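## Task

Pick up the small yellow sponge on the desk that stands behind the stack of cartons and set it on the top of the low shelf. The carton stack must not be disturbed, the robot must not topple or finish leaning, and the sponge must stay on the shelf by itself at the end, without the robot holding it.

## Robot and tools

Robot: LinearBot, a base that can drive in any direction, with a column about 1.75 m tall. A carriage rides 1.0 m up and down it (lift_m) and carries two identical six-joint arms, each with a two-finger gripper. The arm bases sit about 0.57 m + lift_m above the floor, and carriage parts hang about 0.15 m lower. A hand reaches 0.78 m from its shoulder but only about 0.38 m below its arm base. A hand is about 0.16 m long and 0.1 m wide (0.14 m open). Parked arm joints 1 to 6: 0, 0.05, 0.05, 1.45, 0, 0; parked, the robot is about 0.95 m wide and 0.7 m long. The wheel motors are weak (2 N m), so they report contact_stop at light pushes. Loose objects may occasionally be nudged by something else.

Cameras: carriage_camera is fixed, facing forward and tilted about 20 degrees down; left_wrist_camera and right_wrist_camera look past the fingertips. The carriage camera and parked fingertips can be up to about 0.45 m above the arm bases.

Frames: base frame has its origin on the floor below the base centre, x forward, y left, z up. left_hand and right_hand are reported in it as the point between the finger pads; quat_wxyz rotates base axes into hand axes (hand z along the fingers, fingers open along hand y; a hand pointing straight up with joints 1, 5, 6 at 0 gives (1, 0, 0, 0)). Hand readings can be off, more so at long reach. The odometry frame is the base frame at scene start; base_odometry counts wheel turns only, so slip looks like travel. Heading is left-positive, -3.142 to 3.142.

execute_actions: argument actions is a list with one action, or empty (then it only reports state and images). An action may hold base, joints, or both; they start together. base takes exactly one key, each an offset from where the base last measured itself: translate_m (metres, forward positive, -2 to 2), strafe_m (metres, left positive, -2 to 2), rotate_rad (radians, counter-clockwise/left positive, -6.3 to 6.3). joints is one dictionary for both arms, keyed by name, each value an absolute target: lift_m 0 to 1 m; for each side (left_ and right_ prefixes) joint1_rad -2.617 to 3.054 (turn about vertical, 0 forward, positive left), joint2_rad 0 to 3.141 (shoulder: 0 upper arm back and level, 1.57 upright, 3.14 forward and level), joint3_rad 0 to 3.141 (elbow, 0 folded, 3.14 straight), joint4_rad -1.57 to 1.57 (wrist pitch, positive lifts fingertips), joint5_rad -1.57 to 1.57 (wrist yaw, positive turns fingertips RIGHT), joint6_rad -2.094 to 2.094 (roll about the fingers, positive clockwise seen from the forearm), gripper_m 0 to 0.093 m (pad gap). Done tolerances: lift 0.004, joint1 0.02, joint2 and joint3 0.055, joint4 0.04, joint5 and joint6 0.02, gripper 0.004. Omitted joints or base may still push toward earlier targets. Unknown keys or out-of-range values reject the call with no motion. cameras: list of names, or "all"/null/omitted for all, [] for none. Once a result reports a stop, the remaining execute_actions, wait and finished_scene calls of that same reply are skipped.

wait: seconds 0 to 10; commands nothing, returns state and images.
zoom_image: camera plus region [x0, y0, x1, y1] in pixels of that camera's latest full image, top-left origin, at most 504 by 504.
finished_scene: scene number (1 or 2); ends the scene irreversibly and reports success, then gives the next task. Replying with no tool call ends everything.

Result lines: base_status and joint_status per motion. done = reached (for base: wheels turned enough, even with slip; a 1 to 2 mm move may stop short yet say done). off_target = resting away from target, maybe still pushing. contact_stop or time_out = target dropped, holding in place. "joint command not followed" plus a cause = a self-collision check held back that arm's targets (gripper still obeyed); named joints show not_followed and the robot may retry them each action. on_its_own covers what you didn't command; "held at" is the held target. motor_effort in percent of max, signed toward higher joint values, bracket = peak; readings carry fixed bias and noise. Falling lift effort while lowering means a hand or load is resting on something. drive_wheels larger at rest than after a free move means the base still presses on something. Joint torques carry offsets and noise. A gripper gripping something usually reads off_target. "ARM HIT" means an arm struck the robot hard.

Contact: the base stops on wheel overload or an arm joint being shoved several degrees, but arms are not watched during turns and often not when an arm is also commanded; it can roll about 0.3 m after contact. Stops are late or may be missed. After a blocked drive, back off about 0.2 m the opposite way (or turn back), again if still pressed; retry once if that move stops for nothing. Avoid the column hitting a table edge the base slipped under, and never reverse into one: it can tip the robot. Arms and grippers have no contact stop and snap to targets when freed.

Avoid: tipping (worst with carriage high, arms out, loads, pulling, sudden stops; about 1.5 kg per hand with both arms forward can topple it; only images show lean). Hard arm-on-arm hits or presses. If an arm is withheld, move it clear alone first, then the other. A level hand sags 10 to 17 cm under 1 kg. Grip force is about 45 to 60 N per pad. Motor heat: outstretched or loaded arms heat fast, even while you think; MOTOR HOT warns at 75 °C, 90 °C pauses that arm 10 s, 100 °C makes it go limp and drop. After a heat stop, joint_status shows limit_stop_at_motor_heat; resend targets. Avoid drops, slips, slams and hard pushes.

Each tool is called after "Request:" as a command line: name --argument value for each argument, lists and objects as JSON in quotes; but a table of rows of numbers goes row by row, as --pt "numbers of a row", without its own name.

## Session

Request:
execute_actions --actions '[]' --cameras '["carriage_camera"]'

Scene clock: 0.00 s.
Joint torques (N m, as the arm reports them, + toward a larger angle): no reading
base_odometry: x=+0.000 y=+0.000 heading=+0.000 (m, m, rad; odometry frame)
base_status: not commanded
joint_positions: lift_m=+0.303 left_joint1_rad=+0.005 left_joint2_rad=+0.049 left_joint3_rad=+0.069 left_joint4_rad=+1.445 left_joint5_rad=+0.043 left_joint6_rad=-0.027 left_gripper_m=+0.095 right_joint1_rad=+0.013 right_joint2_rad=+0.071 right_joint3_rad=+0.080 right_joint4_rad=+1.479 right_joint5_rad=-0.022 right_joint6_rad=-0.009 right_gripper_m=+0.095
joint_status: not commanded
motor_effort: lift_m=+31 drive_wheels=+1 (%)
left_hand: x=+0.2965 y=+0.3429 z=+1.3102 quat_wxyz=(+0.998, +0.021, +0.053, -0.012) (m; base frame)
right_hand: x=+0.2918 y=-0.3462 z=+1.3138 quat_wxyz=(+0.999, -0.011, +0.041, +0.002) (m; base frame)
pictures: carriage_camera
Images, in order (width x height): carriage_camera 672x504.

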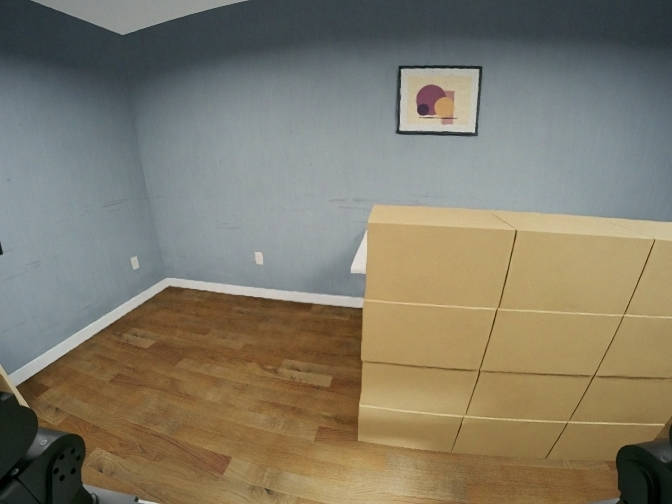

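Request:
execute_actions --actions '[{"joints":{"lift_m":0.9}}]' --cameras '["carriage_camera"]'

Scene clock: 3.77 s.
Joint torques (N m, as the arm reports them, + toward a larger angle): left_arm=[ 0.    5.04  7.39 -0.38 -0.02 -0.05] | right_arm=[-0.21  4.51  5.18 -0.2  -0.02 -0.04]
base_odometry: x=+0.000 y=+0.000 heading=+0.000 (m, m, rad; odometry frame)
base_status: not commanded
joint_positions: lift_m=+0.900 left_joint1_rad=+0.005 left_joint2_rad=+0.049 left_joint3_rad=+0.069 left_joint4_rad=+1.445 left_joint5_rad=+0.043 left_joint6_rad=-0.027 left_gripper_m=+0.095 right_joint1_rad=+0.013 right_joint2_rad=+0.071 right_joint3_rad=+0.080 right_joint4_rad=+1.479 right_joint5_rad=-0.022 right_joint6_rad=-0.009 right_gripper_m=+0.095
joint_status: all done
motor_effort: lift_m=+30(35) drive_wheels=-2(2) (%)
left_hand: x=+0.2965 y=+0.3429 z=+1.9075 quat_wxyz=(+0.998, +0.021, +0.053, -0.012) (m; base frame)
right_hand: x=+0.2918 y=-0.3462 z=+1.9112 quat_wxyz=(+0.999, -0.011, +0.041, +0.002) (m; base frame)
pictures: carriage_camera
Images, in order (width x height): carriage_camera 672x504.

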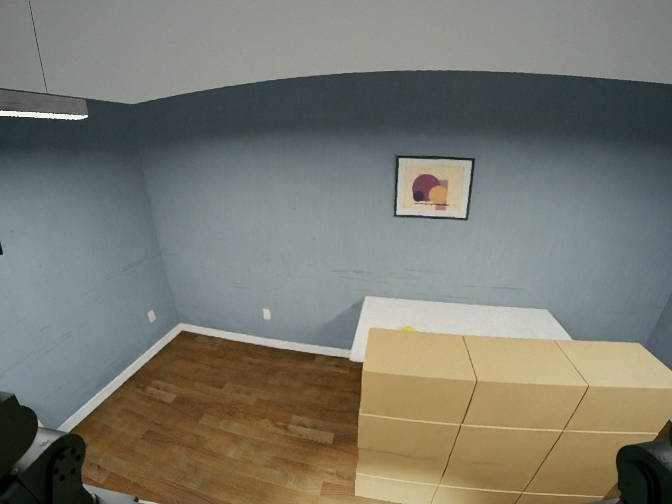

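Request:
execute_actions --actions '[{"base":{"rotate_rad":-1.57},"joints":{"lift_m":0.4}}]' --cameras '[]'

Request:
execute_actions --actions '[{"base":{"translate_m":-0.6}}]' --cameras '[]'

Request:
execute_actions --actions '[{"base":{"strafe_m":0.8}}]' --cameras '["carriage_camera"]'

Scene clock: 9.10 s.
Joint torques (N m, as the arm reports them, + toward a larger angle): left_arm=[ 0.03  4.96  7.32 -0.37 -0.03 -0.05] | right_arm=[-0.22  4.49  5.08 -0.16 -0.01 -0.05]
base_odometry: x=+0.000 y=+0.000 heading=-1.568 (m, m, rad; odometry frame)
base_status: done
joint_positions: lift_m=+0.400 left_joint1_rad=+0.005 left_joint2_rad=+0.049 left_joint3_rad=+0.069 left_joint4_rad=+1.445 left_joint5_rad=+0.043 left_joint6_rad=-0.027 left_gripper_m=+0.095 right_joint1_rad=+0.013 right_joint2_rad=+0.071 right_joint3_rad=+0.080 right_joint4_rad=+1.479 right_joint5_rad=-0.022 right_joint6_rad=-0.009 right_gripper_m=+0.095
joint_status: all done
motor_effort: lift_m=+31(34) drive_wheels=+23(55) (%)
left_hand: x=+0.2965 y=+0.3429 z=+1.4075 quat_wxyz=(+0.998, +0.021, +0.053, -0.012) (m; base frame)
right_hand: x=+0.2918 y=-0.3462 z=+1.4111 quat_wxyz=(+0.999, -0.011, +0.041, +0.002) (m; base frame)
pictures: none
No camera images: the call's "cameras" was empty. Leave "cameras" out to get every camera's image.

Scene clock: 12.60 s.
Joint torques (N m, as the arm reports them, + toward a larger angle): left_arm=[ 0.03  5.01  7.42 -0.37 -0.03 -0.05] | right_arm=[-0.25  4.49  5.08 -0.13 -0.02 -0.05]
base_odometry: x=+0.000 y=+0.600 heading=-1.570 (m, m, rad; odometry frame)
base_status: done
joint_positions: lift_m=+0.400 left_joint1_rad=+0.005 left_joint2_rad=+0.049 left_joint3_rad=+0.069 left_joint4_rad=+1.445 left_joint5_rad=+0.043 left_joint6_rad=-0.027 left_gripper_m=+0.095 right_joint1_rad=+0.013 right_joint2_rad=+0.071 right_joint3_rad=+0.080 right_joint4_rad=+1.478 right_joint5_rad=-0.022 right_joint6_rad=-0.009 right_gripper_m=+0.095
joint_status: not commanded
motor_effort: lift_m=+31(31) drive_wheels=-13(55) (%)
left_hand: x=+0.2966 y=+0.3429 z=+1.4074 quat_wxyz=(+0.998, +0.021, +0.053, -0.012) (m; base frame)
right_hand: x=+0.2922 y=-0.3462 z=+1.4111 quat_wxyz=(+0.999, -0.011, +0.042, +0.002) (m; base frame)
pictures: none
No camera images: the call's "cameras" was empty. Leave "cameras" out to get every camera's image.

Scene clock: 16.60 s.
Joint torques (N m, as the arm reports them, + toward a larger angle): left_arm=[ 0.04  5.06  7.33 -0.34 -0.02 -0.05] | right_arm=[-0.17  4.56  5.11 -0.14 -0.01 -0.05]
base_odometry: x=+0.800 y=+0.602 heading=-1.569 (m, m, rad; odometry frame)
base_status: done
joint_positions: lift_m=+0.400 left_joint1_rad=+0.005 left_joint2_rad=+0.049 left_joint3_rad=+0.069 left_joint4_rad=+1.443 left_joint5_rad=+0.043 left_joint6_rad=-0.027 left_gripper_m=+0.095 right_joint1_rad=+0.013 right_joint2_rad=+0.071 right_joint3_rad=+0.080 right_joint4_rad=+1.479 right_joint5_rad=-0.022 right_joint6_rad=-0.009 right_gripper_m=+0.095
joint_status: not commanded
motor_effort: lift_m=+31(31) drive_wheels=-8(39) (%)
left_hand: x=+0.2970 y=+0.3429 z=+1.4074 quat_wxyz=(+0.998, +0.021, +0.054, -0.012) (m; base frame)
right_hand: x=+0.2918 y=-0.3462 z=+1.4111 quat_wxyz=(+0.999, -0.011, +0.041, +0.002) (m; base frame)
pictures: carriage_camera
Images, in order (width x height): carriage_camera 672x504.

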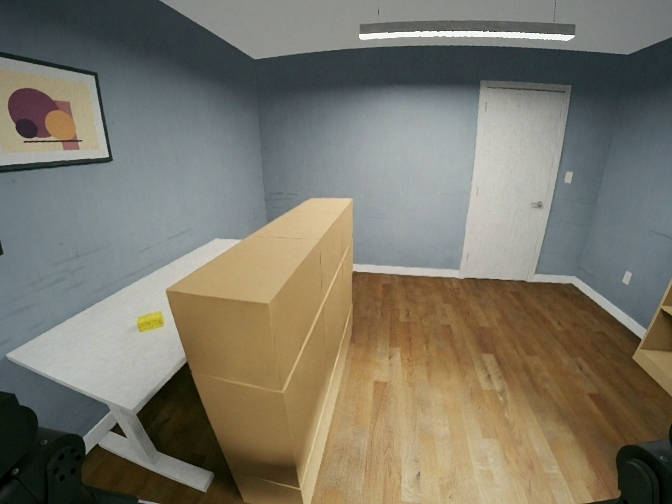

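Request:
execute_actions --actions '[{"base":{"strafe_m":0.5}}]' --cameras '["carriage_camera"]'

Scene clock: 21.03 s.
Joint torques (N m, as the arm reports them, + toward a larger angle): left_arm=[ 0.02  4.99  7.37 -0.35 -0.02 -0.04] | right_arm=[-0.22  4.61  5.09 -0.17 -0.02 -0.05]
base_odometry: x=+1.300 y=+0.604 heading=-1.568 (m, m, rad; odometry frame)
base_status: done
joint_positions: lift_m=+0.400 left_joint1_rad=+0.005 left_joint2_rad=+0.049 left_joint3_rad=+0.069 left_joint4_rad=+1.443 left_joint5_rad=+0.043 left_joint6_rad=-0.027 left_gripper_m=+0.095 right_joint1_rad=+0.013 right_joint2_rad=+0.071 right_joint3_rad=+0.080 right_joint4_rad=+1.480 right_joint5_rad=-0.022 right_joint6_rad=-0.009 right_gripper_m=+0.095
joint_status: not commanded
motor_effort: lift_m=+31(31) drive_wheels=-10(43) (%)
left_hand: x=+0.2970 y=+0.3429 z=+1.4074 quat_wxyz=(+0.998, +0.021, +0.054, -0.012) (m; base frame)
right_hand: x=+0.2917 y=-0.3462 z=+1.4111 quat_wxyz=(+0.999, -0.011, +0.041, +0.002) (m; base frame)
pictures: carriage_camera
Images, in order (width x height): carriage_camera 672x504.

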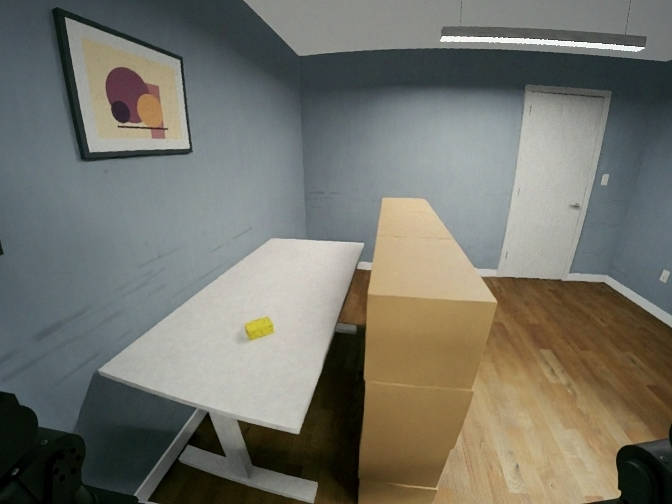

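Request:
execute_actions --actions '[{"base":{"translate_m":0.15},"joints":{"left_joint2_rad":2.7,"left_joint3_rad":2.6,"left_joint4_rad":-0.9,"left_gripper_m":0.093}}]' --cameras '["carriage_camera","left_wrist_camera"]'

Scene clock: 27.60 s.
Joint torques (N m, as the arm reports them, + toward a larger angle): left_arm=[  0.02 -19.23  11.05   1.58   0.01  -0.03] | right_arm=[-0.22  4.48  5.   -0.17 -0.02 -0.04]
base_odometry: x=+1.301 y=+0.453 heading=-1.567 (m, m, rad; odometry frame)
base_status: done
joint_positions: lift_m=+0.400 left_joint1_rad=+0.005 left_joint2_rad=+2.693 left_joint3_rad=+2.585 left_joint4_rad=-0.888 left_joint5_rad=+0.043 left_joint6_rad=-0.027 left_gripper_m=+0.093 right_joint1_rad=+0.013 right_joint2_rad=+0.071 right_joint3_rad=+0.080 right_joint4_rad=+1.481 right_joint5_rad=-0.022 right_joint6_rad=-0.009 right_gripper_m=+0.095
joint_status: all done
motor_effort: lift_m=+31(31) drive_wheels=-10(44) (%)
left_hand: x=+0.9120 y=+0.3457 z=+1.0267 quat_wxyz=(+0.283, -0.009, +0.959, -0.024) (m; base frame)
right_hand: x=+0.2915 y=-0.3462 z=+1.4112 quat_wxyz=(+0.999, -0.011, +0.040, +0.002) (m; base frame)
pictures: carriage_camera, left_wrist_camera
Images, in order (width x height): carriage_camera 672x504, left_wrist_camera 672x504.

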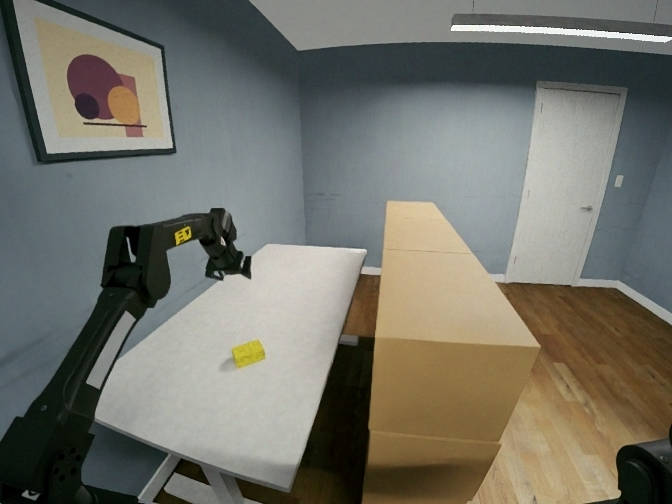

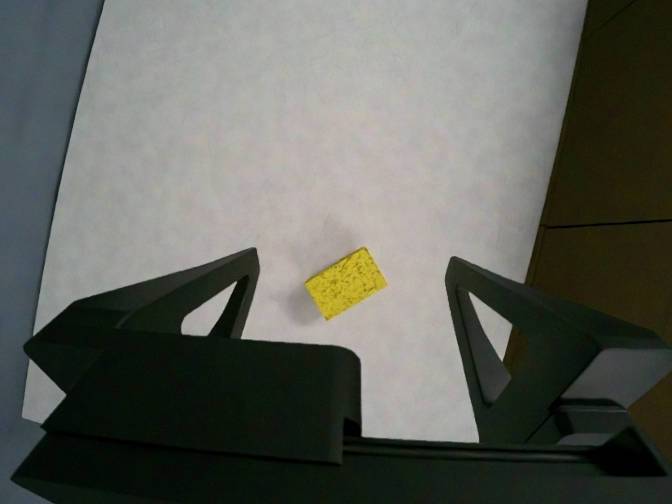

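Request:
execute_actions --actions '[{"joints":{"left_joint3_rad":2.3,"left_joint4_rad":-0.8}}]' --cameras '["left_wrist_camera"]'

Scene clock: 31.27 s.
Joint torques (N m, as the arm reports them, + toward a larger angle): left_arm=[ -0.02 -19.05   8.07   1.32   0.03  -0.03] | right_arm=[-0.21  4.38  5.09 -0.16 -0.01 -0.05]
base_odometry: x=+1.301 y=+0.453 heading=-1.567 (m, m, rad; odometry frame)
base_status: not commanded
joint_positions: lift_m=+0.400 left_joint1_rad=+0.005 left_joint2_rad=+2.693 left_joint3_rad=+2.311 left_joint4_rad=-0.799 left_joint5_rad=+0.043 left_joint6_rad=-0.027 left_gripper_m=+0.093 right_joint1_rad=+0.013 right_joint2_rad=+0.071 right_joint3_rad=+0.080 right_joint4_rad=+1.481 right_joint5_rad=-0.022 right_joint6_rad=-0.009 right_gripper_m=+0.095
joint_status: all done
motor_effort: lift_m=+31(31) drive_wheels=-12(9) (%)
left_hand: x=+0.8714 y=+0.3455 z=+0.9366 quat_wxyz=(+0.193, -0.011, +0.981, -0.023) (m; base frame)
right_hand: x=+0.2915 y=-0.3462 z=+1.4112 quat_wxyz=(+0.999, -0.011, +0.040, +0.002) (m; base frame)
pictures: left_wrist_camera
Images, in order (width x height): left_wrist_camera 672x504.

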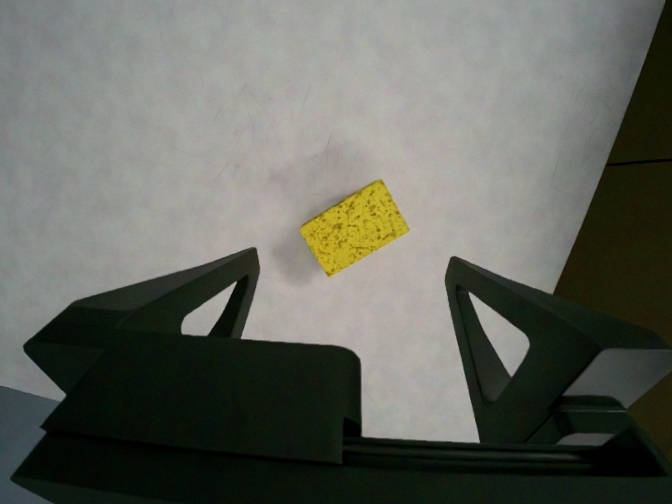

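This matches the scene 1 picture just before the descent there, with the hand at z 0.94. I'll lower in steps.

Request:
execute_actions --actions '[{"joints":{"lift_m":0.29}}]' --cameras '["left_wrist_camera"]'

Scene clock: 33.17 s.
Joint torques (N m, as the arm reports them, + toward a larger angle): left_arm=[  0.02 -19.13   8.03   1.3    0.03  -0.03] | right_arm=[-0.22  4.41  5.01 -0.16 -0.02 -0.05]
base_odometry: x=+1.301 y=+0.454 heading=-1.567 (m, m, rad; odometry frame)
base_status: not commanded
joint_positions: lift_m=+0.290 left_joint1_rad=+0.005 left_joint2_rad=+2.696 left_joint3_rad=+2.311 left_joint4_rad=-0.799 left_joint5_rad=+0.043 left_joint6_rad=-0.027 left_gripper_m=+0.093 right_joint1_rad=+0.013 right_joint2_rad=+0.071 right_joint3_rad=+0.080 right_joint4_rad=+1.481 right_joint5_rad=-0.022 right_joint6_rad=-0.009 right_gripper_m=+0.095
joint_status: all done
motor_effort: lift_m=+31(32) drive_wheels=-10(13) (%)
left_hand: x=+0.8709 y=+0.3455 z=+0.8248 quat_wxyz=(+0.192, -0.011, +0.981, -0.023) (m; base frame)
right_hand: x=+0.2915 y=-0.3462 z=+1.3011 quat_wxyz=(+0.999, -0.011, +0.040, +0.002) (m; base frame)
pictures: left_wrist_camera
Images, in order (width x height): left_wrist_camera 672x504.

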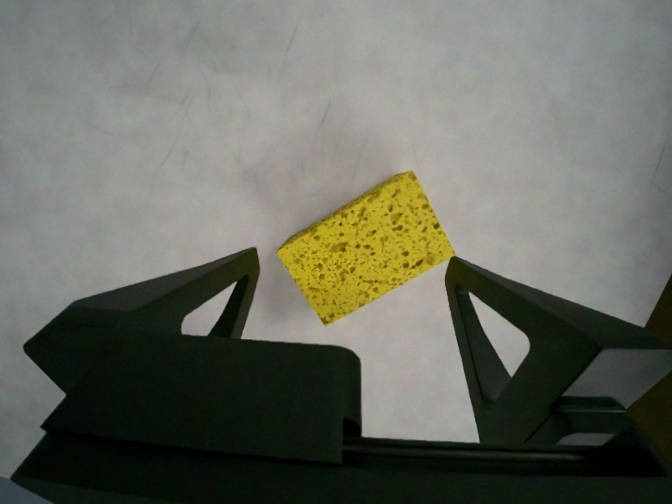

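Request:
execute_actions --actions '[{"joints":{"left_joint6_rad":1.0}}]' --cameras '["left_wrist_camera"]'

Scene clock: 36.13 s.
Joint torques (N m, as the arm reports them, + toward a larger angle): left_arm=[  0.   -19.25   8.     1.24   0.08   0.01] | right_arm=[-0.21  4.5   5.09 -0.17 -0.01 -0.05]
base_odometry: x=+1.301 y=+0.454 heading=-1.567 (m, m, rad; odometry frame)
base_status: not commanded
joint_positions: lift_m=+0.290 left_joint1_rad=+0.005 left_joint2_rad=+2.696 left_joint3_rad=+2.311 left_joint4_rad=-0.799 left_joint5_rad=+0.043 left_joint6_rad=+0.992 left_gripper_m=+0.093 right_joint1_rad=+0.013 right_joint2_rad=+0.071 right_joint3_rad=+0.080 right_joint4_rad=+1.481 right_joint5_rad=-0.022 right_joint6_rad=-0.009 right_gripper_m=+0.095
joint_status: all done
motor_effort: lift_m=+32(32) drive_wheels=-7(8) (%)
left_hand: x=+0.8709 y=+0.3455 z=+0.8248 quat_wxyz=(+0.179, +0.469, +0.862, +0.073) (m; base frame)
right_hand: x=+0.2915 y=-0.3462 z=+1.3011 quat_wxyz=(+0.999, -0.011, +0.040, +0.002) (m; base frame)
pictures: left_wrist_camera
Images, in order (width x height): left_wrist_camera 672x504.

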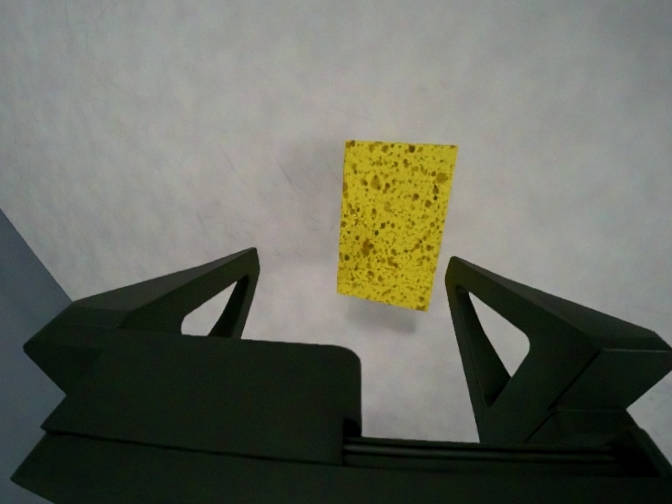

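Request:
execute_actions --actions '[{"joints":{"left_joint1_rad":-0.05}}]' --cameras '["left_wrist_camera"]'

Scene clock: 38.03 s.
Joint torques (N m, as the arm reports them, + toward a larger angle): left_arm=[  0.53 -19.25   8.07   1.26   0.07   0.01] | right_arm=[-0.21  4.43  5.1  -0.16 -0.01 -0.05]
base_odometry: x=+1.301 y=+0.454 heading=-1.567 (m, m, rad; odometry frame)
base_status: not commanded
joint_positions: lift_m=+0.290 left_joint1_rad=-0.056 left_joint2_rad=+2.696 left_joint3_rad=+2.311 left_joint4_rad=-0.799 left_joint5_rad=+0.043 left_joint6_rad=+0.992 left_gripper_m=+0.093 right_joint1_rad=+0.013 right_joint2_rad=+0.071 right_joint3_rad=+0.080 right_joint4_rad=+1.481 right_joint5_rad=-0.022 right_joint6_rad=-0.009 right_gripper_m=+0.095
joint_status: all done
motor_effort: lift_m=+32(32) drive_wheels=-6(5) (%)
left_hand: x=+0.8695 y=+0.3091 z=+0.8248 quat_wxyz=(+0.181, +0.495, +0.847, +0.068) (m; base frame)
right_hand: x=+0.2915 y=-0.3462 z=+1.3011 quat_wxyz=(+0.999, -0.011, +0.040, +0.002) (m; base frame)
pictures: left_wrist_camera
Images, in order (width x height): left_wrist_camera 672x504.

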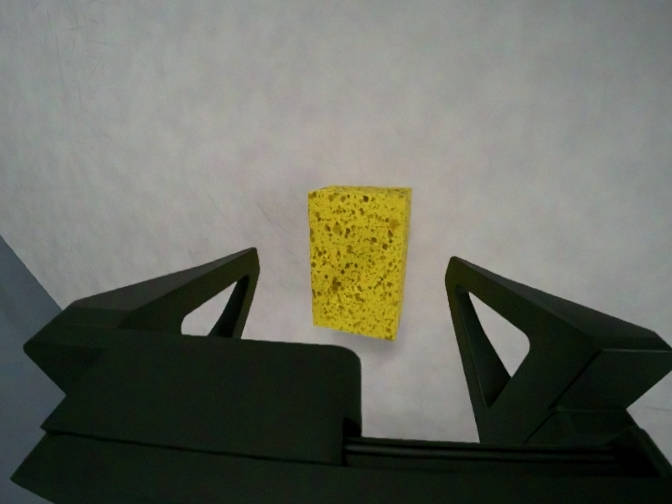

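The sponge is centred between the fingers. I'll lower further and close. In scene 1 the grasp was at z≈0.745.

Request:
execute_actions --actions '[{"joints":{"lift_m":0.215}}]' --cameras '["carriage_camera","left_wrist_camera"]'

Scene clock: 39.57 s.
Joint torques (N m, as the arm reports them, + toward a larger angle): left_arm=[  0.26 -18.64   8.     1.23   0.04   0.  ] | right_arm=[-0.14  4.46  5.06 -0.18 -0.02 -0.05]
base_odometry: x=+1.301 y=+0.454 heading=-1.567 (m, m, rad; odometry frame)
base_status: not commanded
joint_positions: lift_m=+0.215 left_joint1_rad=-0.055 left_joint2_rad=+2.690 left_joint3_rad=+2.311 left_joint4_rad=-0.796 left_joint5_rad=+0.044 left_joint6_rad=+0.992 left_gripper_m=+0.093 right_joint1_rad=+0.013 right_joint2_rad=+0.071 right_joint3_rad=+0.080 right_joint4_rad=+1.481 right_joint5_rad=-0.022 right_joint6_rad=-0.009 right_gripper_m=+0.095
joint_status: all done
motor_effort: lift_m=+30(29) drive_wheels=-7(9) (%)
left_hand: x=+0.8712 y=+0.3097 z=+0.7538 quat_wxyz=(+0.185, +0.494, +0.847, +0.069) (m; base frame)
right_hand: x=+0.2915 y=-0.3462 z=+1.2262 quat_wxyz=(+0.999, -0.011, +0.040, +0.002) (m; base frame)
pictures: carriage_camera, left_wrist_camera
Images, in order (width x height): carriage_camera 672x504, left_wrist_camera 672x504.

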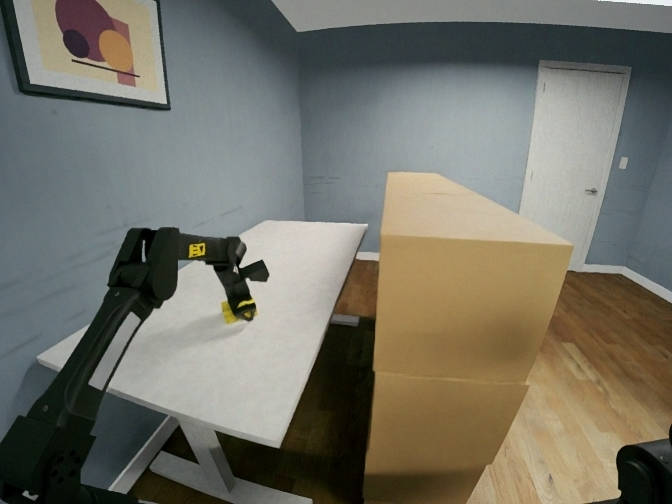

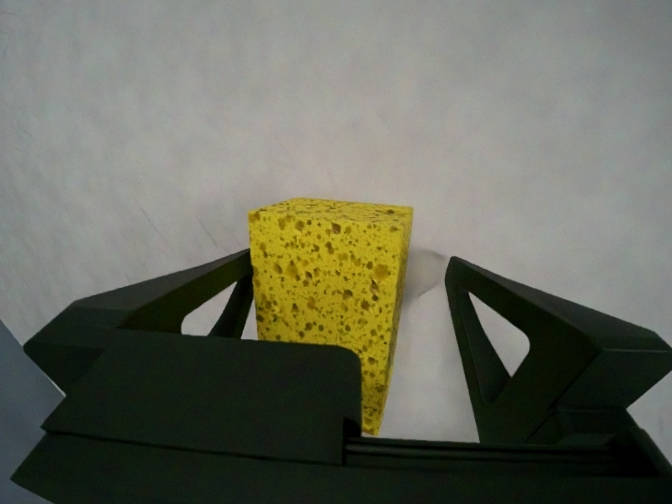

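Request:
execute_actions --actions '[{"joints":{"left_gripper_m":0.0}}]' --cameras '[]'

Request:
execute_actions --actions '[{"joints":{"lift_m":0.4}}]' --cameras '["carriage_camera","left_wrist_camera"]'

Scene clock: 41.23 s.
Joint torques (N m, as the arm reports them, + toward a larger angle): left_arm=[  0.36 -18.7    8.02   1.25   0.07   0.  ] | right_arm=[-0.17  4.45  5.09 -0.19 -0.02 -0.05]
base_odometry: x=+1.301 y=+0.454 heading=-1.567 (m, m, rad; odometry frame)
base_status: not commanded
joint_positions: lift_m=+0.215 left_joint1_rad=-0.055 left_joint2_rad=+2.690 left_joint3_rad=+2.311 left_joint4_rad=-0.796 left_joint5_rad=+0.044 left_joint6_rad=+0.992 left_gripper_m=+0.064 right_joint1_rad=+0.013 right_joint2_rad=+0.071 right_joint3_rad=+0.080 right_joint4_rad=+1.481 right_joint5_rad=-0.022 right_joint6_rad=-0.009 right_gripper_m=+0.095
joint_status: left_gripper_m off_target (ended at +0.064, target +0.000)
motor_effort: lift_m=+30(30) drive_wheels=-8(8) (%)
left_hand: x=+0.8712 y=+0.3098 z=+0.7538 quat_wxyz=(+0.185, +0.494, +0.847, +0.070) (m; base frame)
right_hand: x=+0.2915 y=-0.3462 z=+1.2262 quat_wxyz=(+0.999, -0.011, +0.040, +0.002) (m; base frame)
pictures: none
No camera images: the call's "cameras" was empty. Leave "cameras" out to get every camera's image.

Scene clock: 42.50 s.
Joint torques (N m, as the arm reports them, + toward a larger angle): left_arm=[  0.4  -19.17   8.05   1.19   0.06   0.01] | right_arm=[-0.21  4.39  5.12 -0.16  0.   -0.05]
base_odometry: x=+1.301 y=+0.454 heading=-1.567 (m, m, rad; odometry frame)
base_status: not commanded
joint_positions: lift_m=+0.400 left_joint1_rad=-0.055 left_joint2_rad=+2.695 left_joint3_rad=+2.311 left_joint4_rad=-0.795 left_joint5_rad=+0.044 left_joint6_rad=+0.992 left_gripper_m=+0.064 right_joint1_rad=+0.013 right_joint2_rad=+0.071 right_joint3_rad=+0.080 right_joint4_rad=+1.481 right_joint5_rad=-0.022 right_joint6_rad=-0.009 right_gripper_m=+0.095
joint_status: all done
motor_effort: lift_m=+30(38) drive_wheels=-8(10) (%)
left_hand: x=+0.8706 y=+0.3098 z=+0.9360 quat_wxyz=(+0.183, +0.494, +0.847, +0.069) (m; base frame)
right_hand: x=+0.2915 y=-0.3462 z=+1.4113 quat_wxyz=(+0.999, -0.011, +0.040, +0.002) (m; base frame)
pictures: carriage_camera, left_wrist_camera
Images, in order (width x height): carriage_camera 672x504, left_wrist_camera 672x504.

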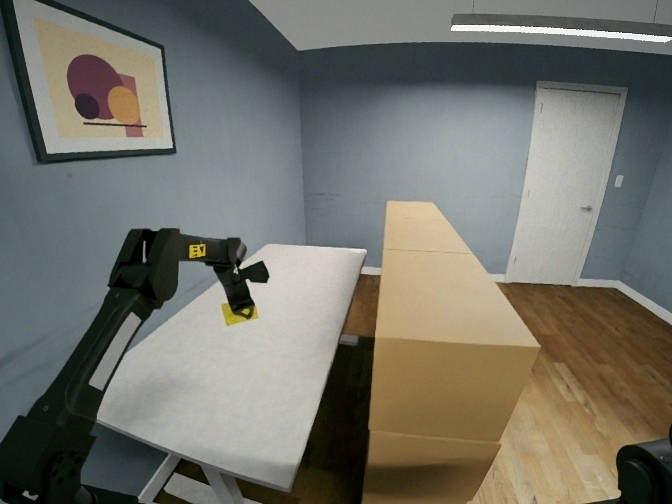

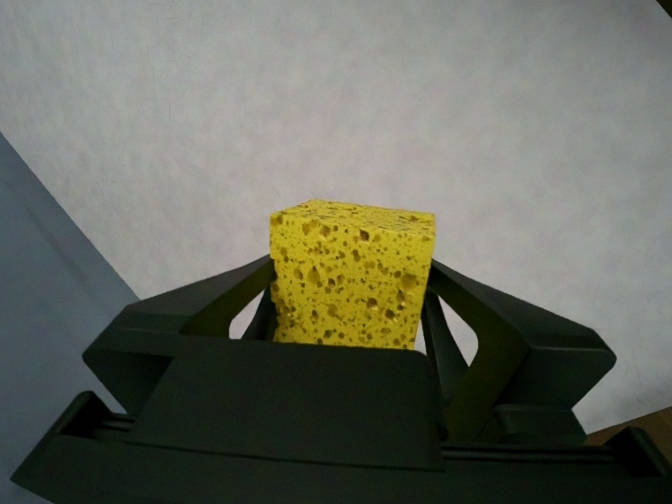

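It's held. I'll fold the arm and back away from the stack.

Request:
execute_actions --actions '[{"base":{"translate_m":-0.3},"joints":{"lift_m":0.5,"left_joint1_rad":0,"left_joint2_rad":0.4,"left_joint3_rad":0.3,"left_joint4_rad":1.2,"left_joint6_rad":0}}]' --cameras '["left_wrist_camera"]'

Scene clock: 45.97 s.
Joint torques (N m, as the arm reports them, + toward a larger angle): left_arm=[-0.35  1.87  6.64  0.56 -0.02 -0.13] | right_arm=[-0.22  4.39  5.15 -0.19 -0.02 -0.04]
base_odometry: x=+1.300 y=+0.754 heading=-1.567 (m, m, rad; odometry frame)
base_status: done
joint_positions: lift_m=+0.500 left_joint1_rad=+0.005 left_joint2_rad=+0.412 left_joint3_rad=+0.317 left_joint4_rad=+1.204 left_joint5_rad=+0.042 left_joint6_rad=+0.008 left_gripper_m=+0.064 right_joint1_rad=+0.013 right_joint2_rad=+0.071 right_joint3_rad=+0.080 right_joint4_rad=+1.478 right_joint5_rad=-0.022 right_joint6_rad=-0.009 right_gripper_m=+0.095
joint_status: all done
motor_effort: lift_m=+30(38) drive_wheels=-4(63) (%)
left_hand: x=+0.4078 y=+0.3436 z=+1.5474 quat_wxyz=(+0.973, +0.021, +0.229, +0.001) (m; base frame)
right_hand: x=+0.2920 y=-0.3462 z=+1.5112 quat_wxyz=(+0.999, -0.011, +0.042, +0.002) (m; base frame)
pictures: left_wrist_camera
Images, in order (width x height): left_wrist_camera 672x504.

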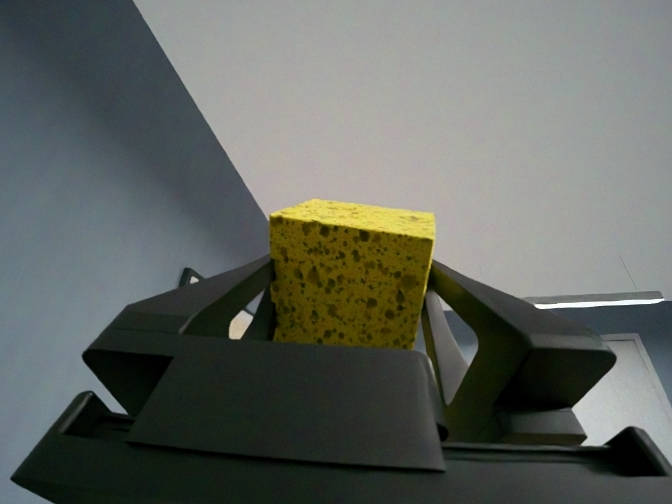

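Next I'll strafe back out into the room and turn toward the low shelf.

Request:
execute_actions --actions '[{"base":{"strafe_m":-1.3}}]' --cameras '[]'

Request:
execute_actions --actions '[{"base":{"rotate_rad":-1.0}}]' --cameras '["carriage_camera"]'

Scene clock: 52.13 s.
Joint torques (N m, as the arm reports them, + toward a larger angle): left_arm=[-0.33  1.82  6.65  0.55 -0.02 -0.12] | right_arm=[-0.22  4.46  5.09 -0.14 -0.01 -0.04]
base_odometry: x=+0.000 y=+0.750 heading=-1.568 (m, m, rad; odometry frame)
base_status: done
joint_positions: lift_m=+0.500 left_joint1_rad=+0.005 left_joint2_rad=+0.412 left_joint3_rad=+0.317 left_joint4_rad=+1.204 left_joint5_rad=+0.042 left_joint6_rad=+0.008 left_gripper_m=+0.064 right_joint1_rad=+0.013 right_joint2_rad=+0.071 right_joint3_rad=+0.080 right_joint4_rad=+1.478 right_joint5_rad=-0.022 right_joint6_rad=-0.009 right_gripper_m=+0.095
joint_status: not commanded
motor_effort: lift_m=+30(30) drive_wheels=-6(35) (%)
left_hand: x=+0.4078 y=+0.3436 z=+1.5474 quat_wxyz=(+0.973, +0.021, +0.229, +0.001) (m; base frame)
right_hand: x=+0.2920 y=-0.3462 z=+1.5112 quat_wxyz=(+0.999, -0.011, +0.042, +0.002) (m; base frame)
pictures: none
No camera images: the call's "cameras" was empty. Leave "cameras" out to get every camera's image.

Scene clock: 54.67 s.
Joint torques (N m, as the arm reports them, + toward a larger angle): left_arm=[-0.3   1.92  6.64  0.56 -0.02 -0.1 ] | right_arm=[-0.21  4.5   5.13 -0.13 -0.02 -0.04]
base_odometry: x=+0.000 y=+0.750 heading=-2.566 (m, m, rad; odometry frame)
base_status: done
joint_positions: lift_m=+0.500 left_joint1_rad=+0.005 left_joint2_rad=+0.412 left_joint3_rad=+0.317 left_joint4_rad=+1.204 left_joint5_rad=+0.042 left_joint6_rad=+0.008 left_gripper_m=+0.064 right_joint1_rad=+0.013 right_joint2_rad=+0.071 right_joint3_rad=+0.080 right_joint4_rad=+1.478 right_joint5_rad=-0.022 right_joint6_rad=-0.009 right_gripper_m=+0.095
joint_status: not commanded
motor_effort: lift_m=+30(30) drive_wheels=+21(54) (%)
left_hand: x=+0.4079 y=+0.3436 z=+1.5474 quat_wxyz=(+0.973, +0.021, +0.229, +0.001) (m; base frame)
right_hand: x=+0.2922 y=-0.3462 z=+1.5112 quat_wxyz=(+0.999, -0.011, +0.042, +0.002) (m; base frame)
pictures: carriage_camera
Images, in order (width x height): carriage_camera 672x504.

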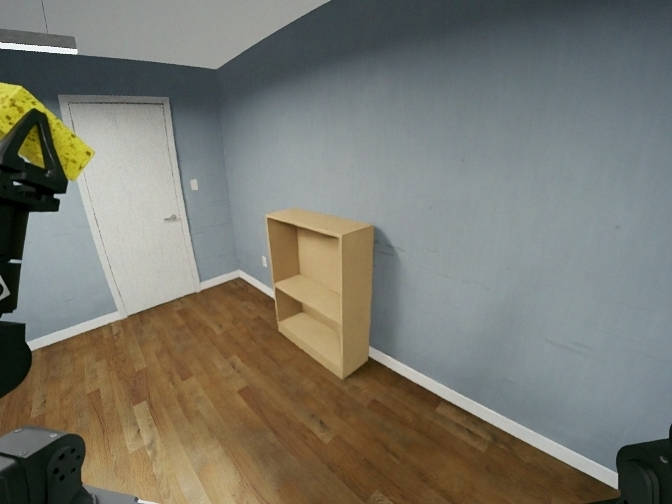

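That's the tall bookshelf, so the low shelf must be somewhere else. I'll keep turning.

Request:
execute_actions --actions '[{"base":{"rotate_rad":-1.4}}]' --cameras '["carriage_camera"]'

Scene clock: 58.50 s.
Joint torques (N m, as the arm reports them, + toward a larger angle): left_arm=[-0.29  1.86  6.57  0.55 -0.03 -0.12] | right_arm=[-0.2   4.45  5.3  -0.15 -0.01 -0.05]
base_odometry: x=+0.000 y=+0.750 heading=+2.319 (m, m, rad; odometry frame)
base_status: done
joint_positions: lift_m=+0.500 left_joint1_rad=+0.005 left_joint2_rad=+0.412 left_joint3_rad=+0.317 left_joint4_rad=+1.203 left_joint5_rad=+0.042 left_joint6_rad=+0.008 left_gripper_m=+0.064 right_joint1_rad=+0.013 right_joint2_rad=+0.071 right_joint3_rad=+0.080 right_joint4_rad=+1.478 right_joint5_rad=-0.022 right_joint6_rad=-0.009 right_gripper_m=+0.095
joint_status: not commanded
motor_effort: lift_m=+30(30) drive_wheels=+21(54) (%)
left_hand: x=+0.4081 y=+0.3436 z=+1.5473 quat_wxyz=(+0.973, +0.021, +0.230, +0.001) (m; base frame)
right_hand: x=+0.2922 y=-0.3462 z=+1.5112 quat_wxyz=(+0.999, -0.011, +0.042, +0.002) (m; base frame)
pictures: carriage_camera
Images, in order (width x height): carriage_camera 672x504.

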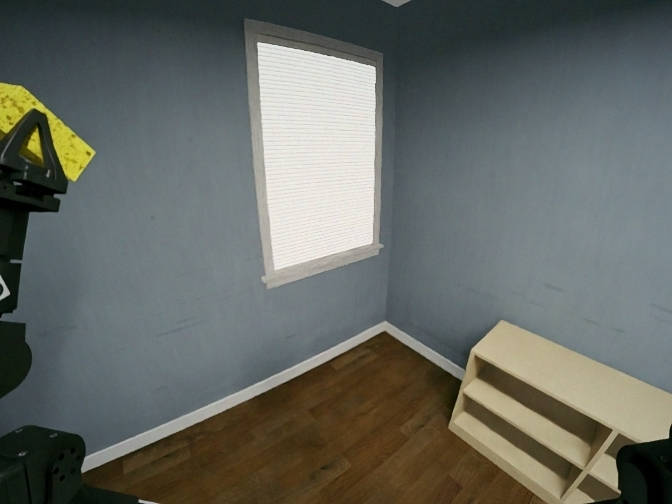

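Turning squarely toward the low shelf.

Request:
execute_actions --actions '[{"base":{"rotate_rad":-0.75}}]' --cameras '["carriage_camera"]'

Scene clock: 61.27 s.
Joint torques (N m, as the arm reports them, + toward a larger angle): left_arm=[-0.36  1.86  6.58  0.56 -0.03 -0.12] | right_arm=[-0.23  4.47  5.12 -0.13 -0.01 -0.05]
base_odometry: x=+0.000 y=+0.750 heading=+1.571 (m, m, rad; odometry frame)
base_status: done
joint_positions: lift_m=+0.500 left_joint1_rad=+0.005 left_joint2_rad=+0.412 left_joint3_rad=+0.317 left_joint4_rad=+1.203 left_joint5_rad=+0.042 left_joint6_rad=+0.008 left_gripper_m=+0.064 right_joint1_rad=+0.013 right_joint2_rad=+0.071 right_joint3_rad=+0.080 right_joint4_rad=+1.478 right_joint5_rad=-0.022 right_joint6_rad=-0.009 right_gripper_m=+0.095
joint_status: not commanded
motor_effort: lift_m=+29(30) drive_wheels=+23(57) (%)
left_hand: x=+0.4081 y=+0.3436 z=+1.5473 quat_wxyz=(+0.973, +0.021, +0.230, +0.001) (m; base frame)
right_hand: x=+0.2922 y=-0.3462 z=+1.5112 quat_wxyz=(+0.999, -0.011, +0.042, +0.002) (m; base frame)
pictures: carriage_camera
Images, in order (width x height): carriage_camera 672x504.

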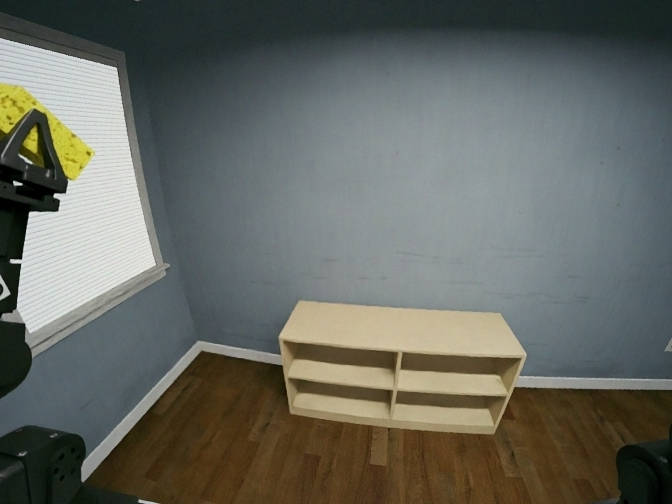

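Request:
execute_actions --actions '[{"base":{"strafe_m":-0.4}}]' --cameras '[]'

Request:
execute_actions --actions '[{"base":{"translate_m":0.55}}]' --cameras '["carriage_camera"]'

Scene clock: 65.90 s.
Joint torques (N m, as the arm reports them, + toward a larger angle): left_arm=[-0.35  1.93  6.7   0.59 -0.02 -0.1 ] | right_arm=[-0.26  4.48  5.11 -0.14 -0.02 -0.05]
base_odometry: x=+0.400 y=+0.749 heading=+1.570 (m, m, rad; odometry frame)
base_status: done
joint_positions: lift_m=+0.500 left_joint1_rad=+0.005 left_joint2_rad=+0.412 left_joint3_rad=+0.317 left_joint4_rad=+1.203 left_joint5_rad=+0.042 left_joint6_rad=+0.008 left_gripper_m=+0.064 right_joint1_rad=+0.013 right_joint2_rad=+0.071 right_joint3_rad=+0.080 right_joint4_rad=+1.478 right_joint5_rad=-0.022 right_joint6_rad=-0.009 right_gripper_m=+0.095
joint_status: not commanded
motor_effort: lift_m=+30(29) drive_wheels=-13(51) (%)
left_hand: x=+0.4081 y=+0.3436 z=+1.5473 quat_wxyz=(+0.973, +0.021, +0.230, +0.001) (m; base frame)
right_hand: x=+0.2922 y=-0.3462 z=+1.5112 quat_wxyz=(+0.999, -0.011, +0.042, +0.002) (m; base frame)
pictures: none
No camera images: the call's "cameras" was empty. Leave "cameras" out to get every camera's image.

Scene clock: 69.27 s.
Joint torques (N m, as the arm reports them, + toward a larger angle): left_arm=[-0.32  1.86  6.63  0.57 -0.01 -0.11] | right_arm=[-0.22  4.45  5.13 -0.15 -0.02 -0.05]
base_odometry: x=+0.402 y=+1.299 heading=+1.569 (m, m, rad; odometry frame)
base_status: done
joint_positions: lift_m=+0.500 left_joint1_rad=+0.005 left_joint2_rad=+0.412 left_joint3_rad=+0.317 left_joint4_rad=+1.202 left_joint5_rad=+0.042 left_joint6_rad=+0.008 left_gripper_m=+0.064 right_joint1_rad=+0.013 right_joint2_rad=+0.071 right_joint3_rad=+0.080 right_joint4_rad=+1.480 right_joint5_rad=-0.022 right_joint6_rad=-0.009 right_gripper_m=+0.095
joint_status: not commanded
motor_effort: lift_m=+30(30) drive_wheels=-11(39) (%)
left_hand: x=+0.4082 y=+0.3436 z=+1.5472 quat_wxyz=(+0.973, +0.021, +0.230, +0.001) (m; base frame)
right_hand: x=+0.2915 y=-0.3462 z=+1.5113 quat_wxyz=(+0.999, -0.011, +0.041, +0.002) (m; base frame)
pictures: carriage_camera
Images, in order (width x height): carriage_camera 672x504.

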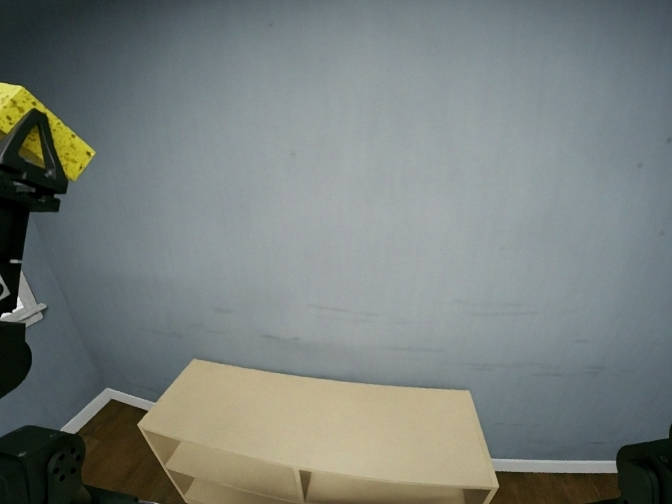

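Request:
execute_actions --actions '[{"joints":{"left_joint1_rad":-0.2,"left_joint2_rad":2.45,"left_joint3_rad":1.9,"left_joint4_rad":-0.5}}]' --cameras '["carriage_camera","left_wrist_camera"]'

Scene clock: 72.70 s.
Joint torques (N m, as the arm reports them, + toward a larger angle): left_arm=[ -0.33 -18.36  10.52   1.54   0.02  -0.1 ] | right_arm=[-0.21  4.49  5.11 -0.17 -0.02 -0.05]
base_odometry: x=+0.402 y=+1.299 heading=+1.569 (m, m, rad; odometry frame)
base_status: not commanded
joint_positions: lift_m=+0.500 left_joint1_rad=-0.195 left_joint2_rad=+2.454 left_joint3_rad=+1.885 left_joint4_rad=-0.498 left_joint5_rad=+0.042 left_joint6_rad=+0.008 left_gripper_m=+0.064 right_joint1_rad=+0.013 right_joint2_rad=+0.071 right_joint3_rad=+0.080 right_joint4_rad=+1.480 right_joint5_rad=-0.022 right_joint6_rad=-0.009 right_gripper_m=+0.095
joint_status: all done
motor_effort: lift_m=+30(29) drive_wheels=-11(10) (%)
left_hand: x=+0.8394 y=+0.2304 z=+1.0564 quat_wxyz=(+0.246, +0.103, +0.963, -0.044) (m; base frame)
right_hand: x=+0.2915 y=-0.3462 z=+1.5113 quat_wxyz=(+0.999, -0.011, +0.041, +0.002) (m; base frame)
pictures: carriage_camera, left_wrist_camera
Images, in order (width x height): carriage_camera 672x504, left_wrist_camera 672x504.

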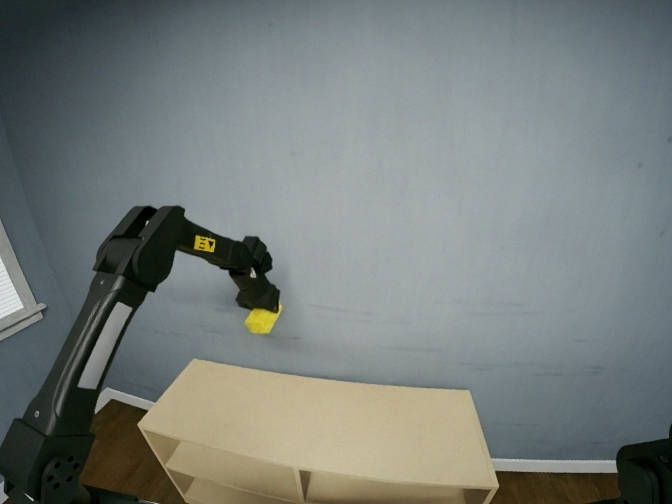

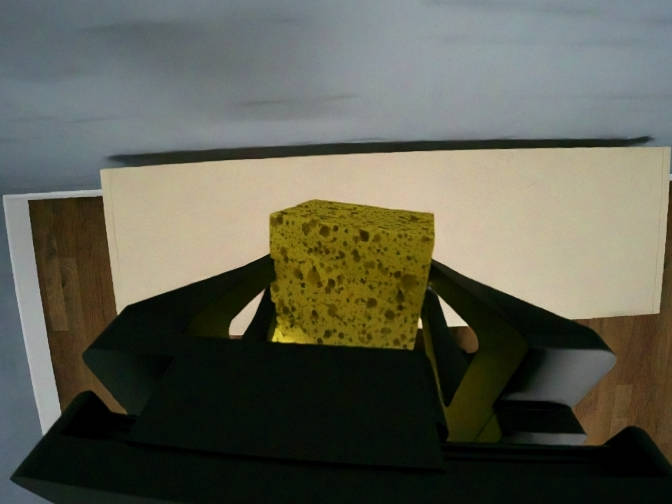

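Request:
execute_actions --actions '[{"joints":{"lift_m":0.17}}]' --cameras '["carriage_camera"]'

Scene clock: 77.50 s.
Joint torques (N m, as the arm reports them, + toward a larger angle): left_arm=[ -0.4  -17.78   9.89   1.6    0.03  -0.1 ] | right_arm=[-0.28  4.39  5.08 -0.18 -0.01 -0.05]
base_odometry: x=+0.402 y=+1.299 heading=+1.569 (m, m, rad; odometry frame)
base_status: not commanded
joint_positions: lift_m=+0.170 left_joint1_rad=-0.195 left_joint2_rad=+2.447 left_joint3_rad=+1.893 left_joint4_rad=-0.500 left_joint5_rad=+0.042 left_joint6_rad=+0.008 left_gripper_m=+0.064 right_joint1_rad=+0.013 right_joint2_rad=+0.071 right_joint3_rad=+0.080 right_joint4_rad=+1.480 right_joint5_rad=-0.022 right_joint6_rad=-0.009 right_gripper_m=+0.095
joint_status: all done
motor_effort: lift_m=+31(31) drive_wheels=-8(9) (%)
left_hand: x=+0.8422 y=+0.2298 z=+0.7326 quat_wxyz=(+0.252, +0.103, +0.961, -0.044) (m; base frame)
right_hand: x=+0.2915 y=-0.3462 z=+1.1812 quat_wxyz=(+0.999, -0.011, +0.041, +0.002) (m; base frame)
pictures: carriage_camera
Images, in order (width x height): carriage_camera 672x504.

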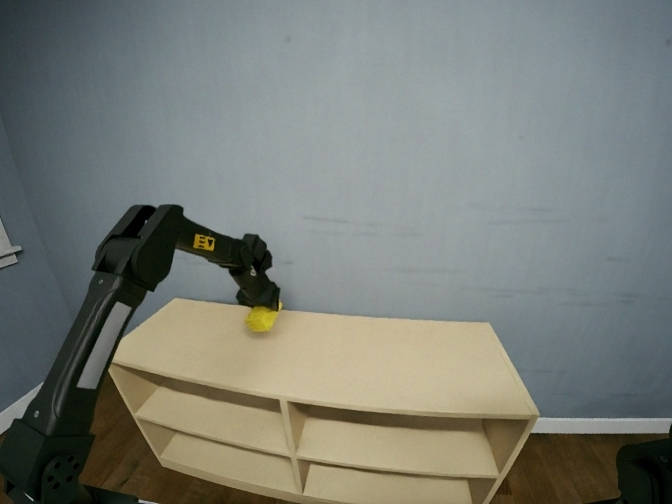

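Request:
execute_actions --actions '[{"joints":{"lift_m":0.13}}]' --cameras '["carriage_camera"]'

Scene clock: 79.13 s.
Joint torques (N m, as the arm reports them, + toward a larger angle): left_arm=[ -0.3  -17.99   9.92   1.57   0.02  -0.1 ] | right_arm=[-0.24  4.4   5.11 -0.19 -0.02 -0.05]
base_odometry: x=+0.402 y=+1.299 heading=+1.569 (m, m, rad; odometry frame)
base_status: not commanded
joint_positions: lift_m=+0.130 left_joint1_rad=-0.195 left_joint2_rad=+2.450 left_joint3_rad=+1.893 left_joint4_rad=-0.500 left_joint5_rad=+0.042 left_joint6_rad=+0.008 left_gripper_m=+0.064 right_joint1_rad=+0.013 right_joint2_rad=+0.071 right_joint3_rad=+0.080 right_joint4_rad=+1.480 right_joint5_rad=-0.022 right_joint6_rad=-0.009 right_gripper_m=+0.095
joint_status: all done
motor_effort: lift_m=+32(31) drive_wheels=-10(8) (%)
left_hand: x=+0.8416 y=+0.2300 z=+0.6905 quat_wxyz=(+0.250, +0.103, +0.962, -0.044) (m; base frame)
right_hand: x=+0.2915 y=-0.3461 z=+1.1411 quat_wxyz=(+0.999, -0.011, +0.041, +0.002) (m; base frame)
pictures: carriage_camera
Images, in order (width x height): carriage_camera 672x504.

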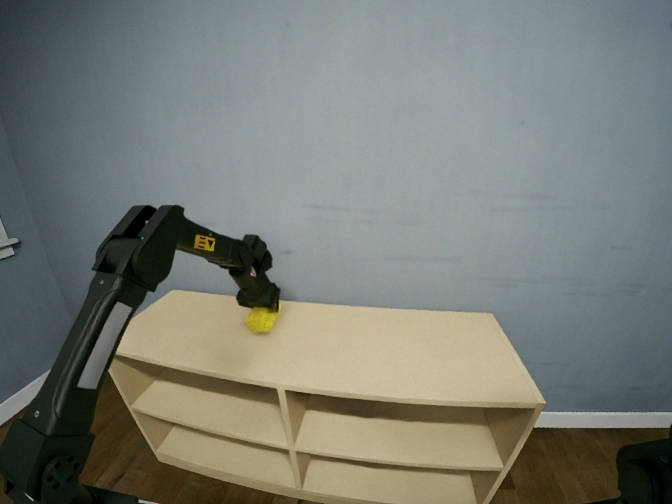

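No contact yet, since the hand still follows the lift. One more small step down.

Request:
execute_actions --actions '[{"joints":{"lift_m":0.1}}]' --cameras '["carriage_camera"]'

Scene clock: 81.13 s.
Joint torques (N m, as the arm reports them, + toward a larger angle): left_arm=[ -0.35 -17.78   9.86   1.53   0.03  -0.11] | right_arm=[-0.15  4.41  5.33 -0.17 -0.01 -0.05]
base_odometry: x=+0.402 y=+1.299 heading=+1.569 (m, m, rad; odometry frame)
base_status: not commanded
joint_positions: lift_m=+0.100 left_joint1_rad=-0.195 left_joint2_rad=+2.447 left_joint3_rad=+1.893 left_joint4_rad=-0.494 left_joint5_rad=+0.041 left_joint6_rad=+0.008 left_gripper_m=+0.064 right_joint1_rad=+0.013 right_joint2_rad=+0.071 right_joint3_rad=+0.080 right_joint4_rad=+1.480 right_joint5_rad=-0.022 right_joint6_rad=-0.009 right_gripper_m=+0.095
joint_status: all done
motor_effort: lift_m=+30(32) drive_wheels=-7(7) (%)
left_hand: x=+0.8433 y=+0.2298 z=+0.6631 quat_wxyz=(+0.255, +0.103, +0.960, -0.044) (m; base frame)
right_hand: x=+0.2915 y=-0.3461 z=+1.1112 quat_wxyz=(+0.999, -0.011, +0.041, +0.002) (m; base frame)
pictures: carriage_camera
Images, in order (width x height): carriage_camera 672x504.

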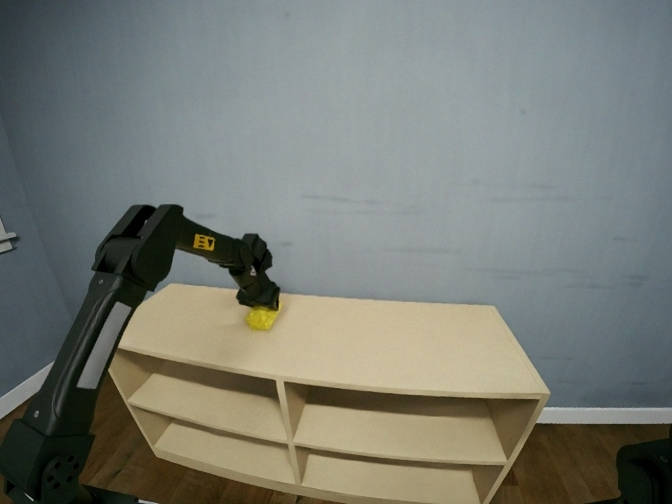

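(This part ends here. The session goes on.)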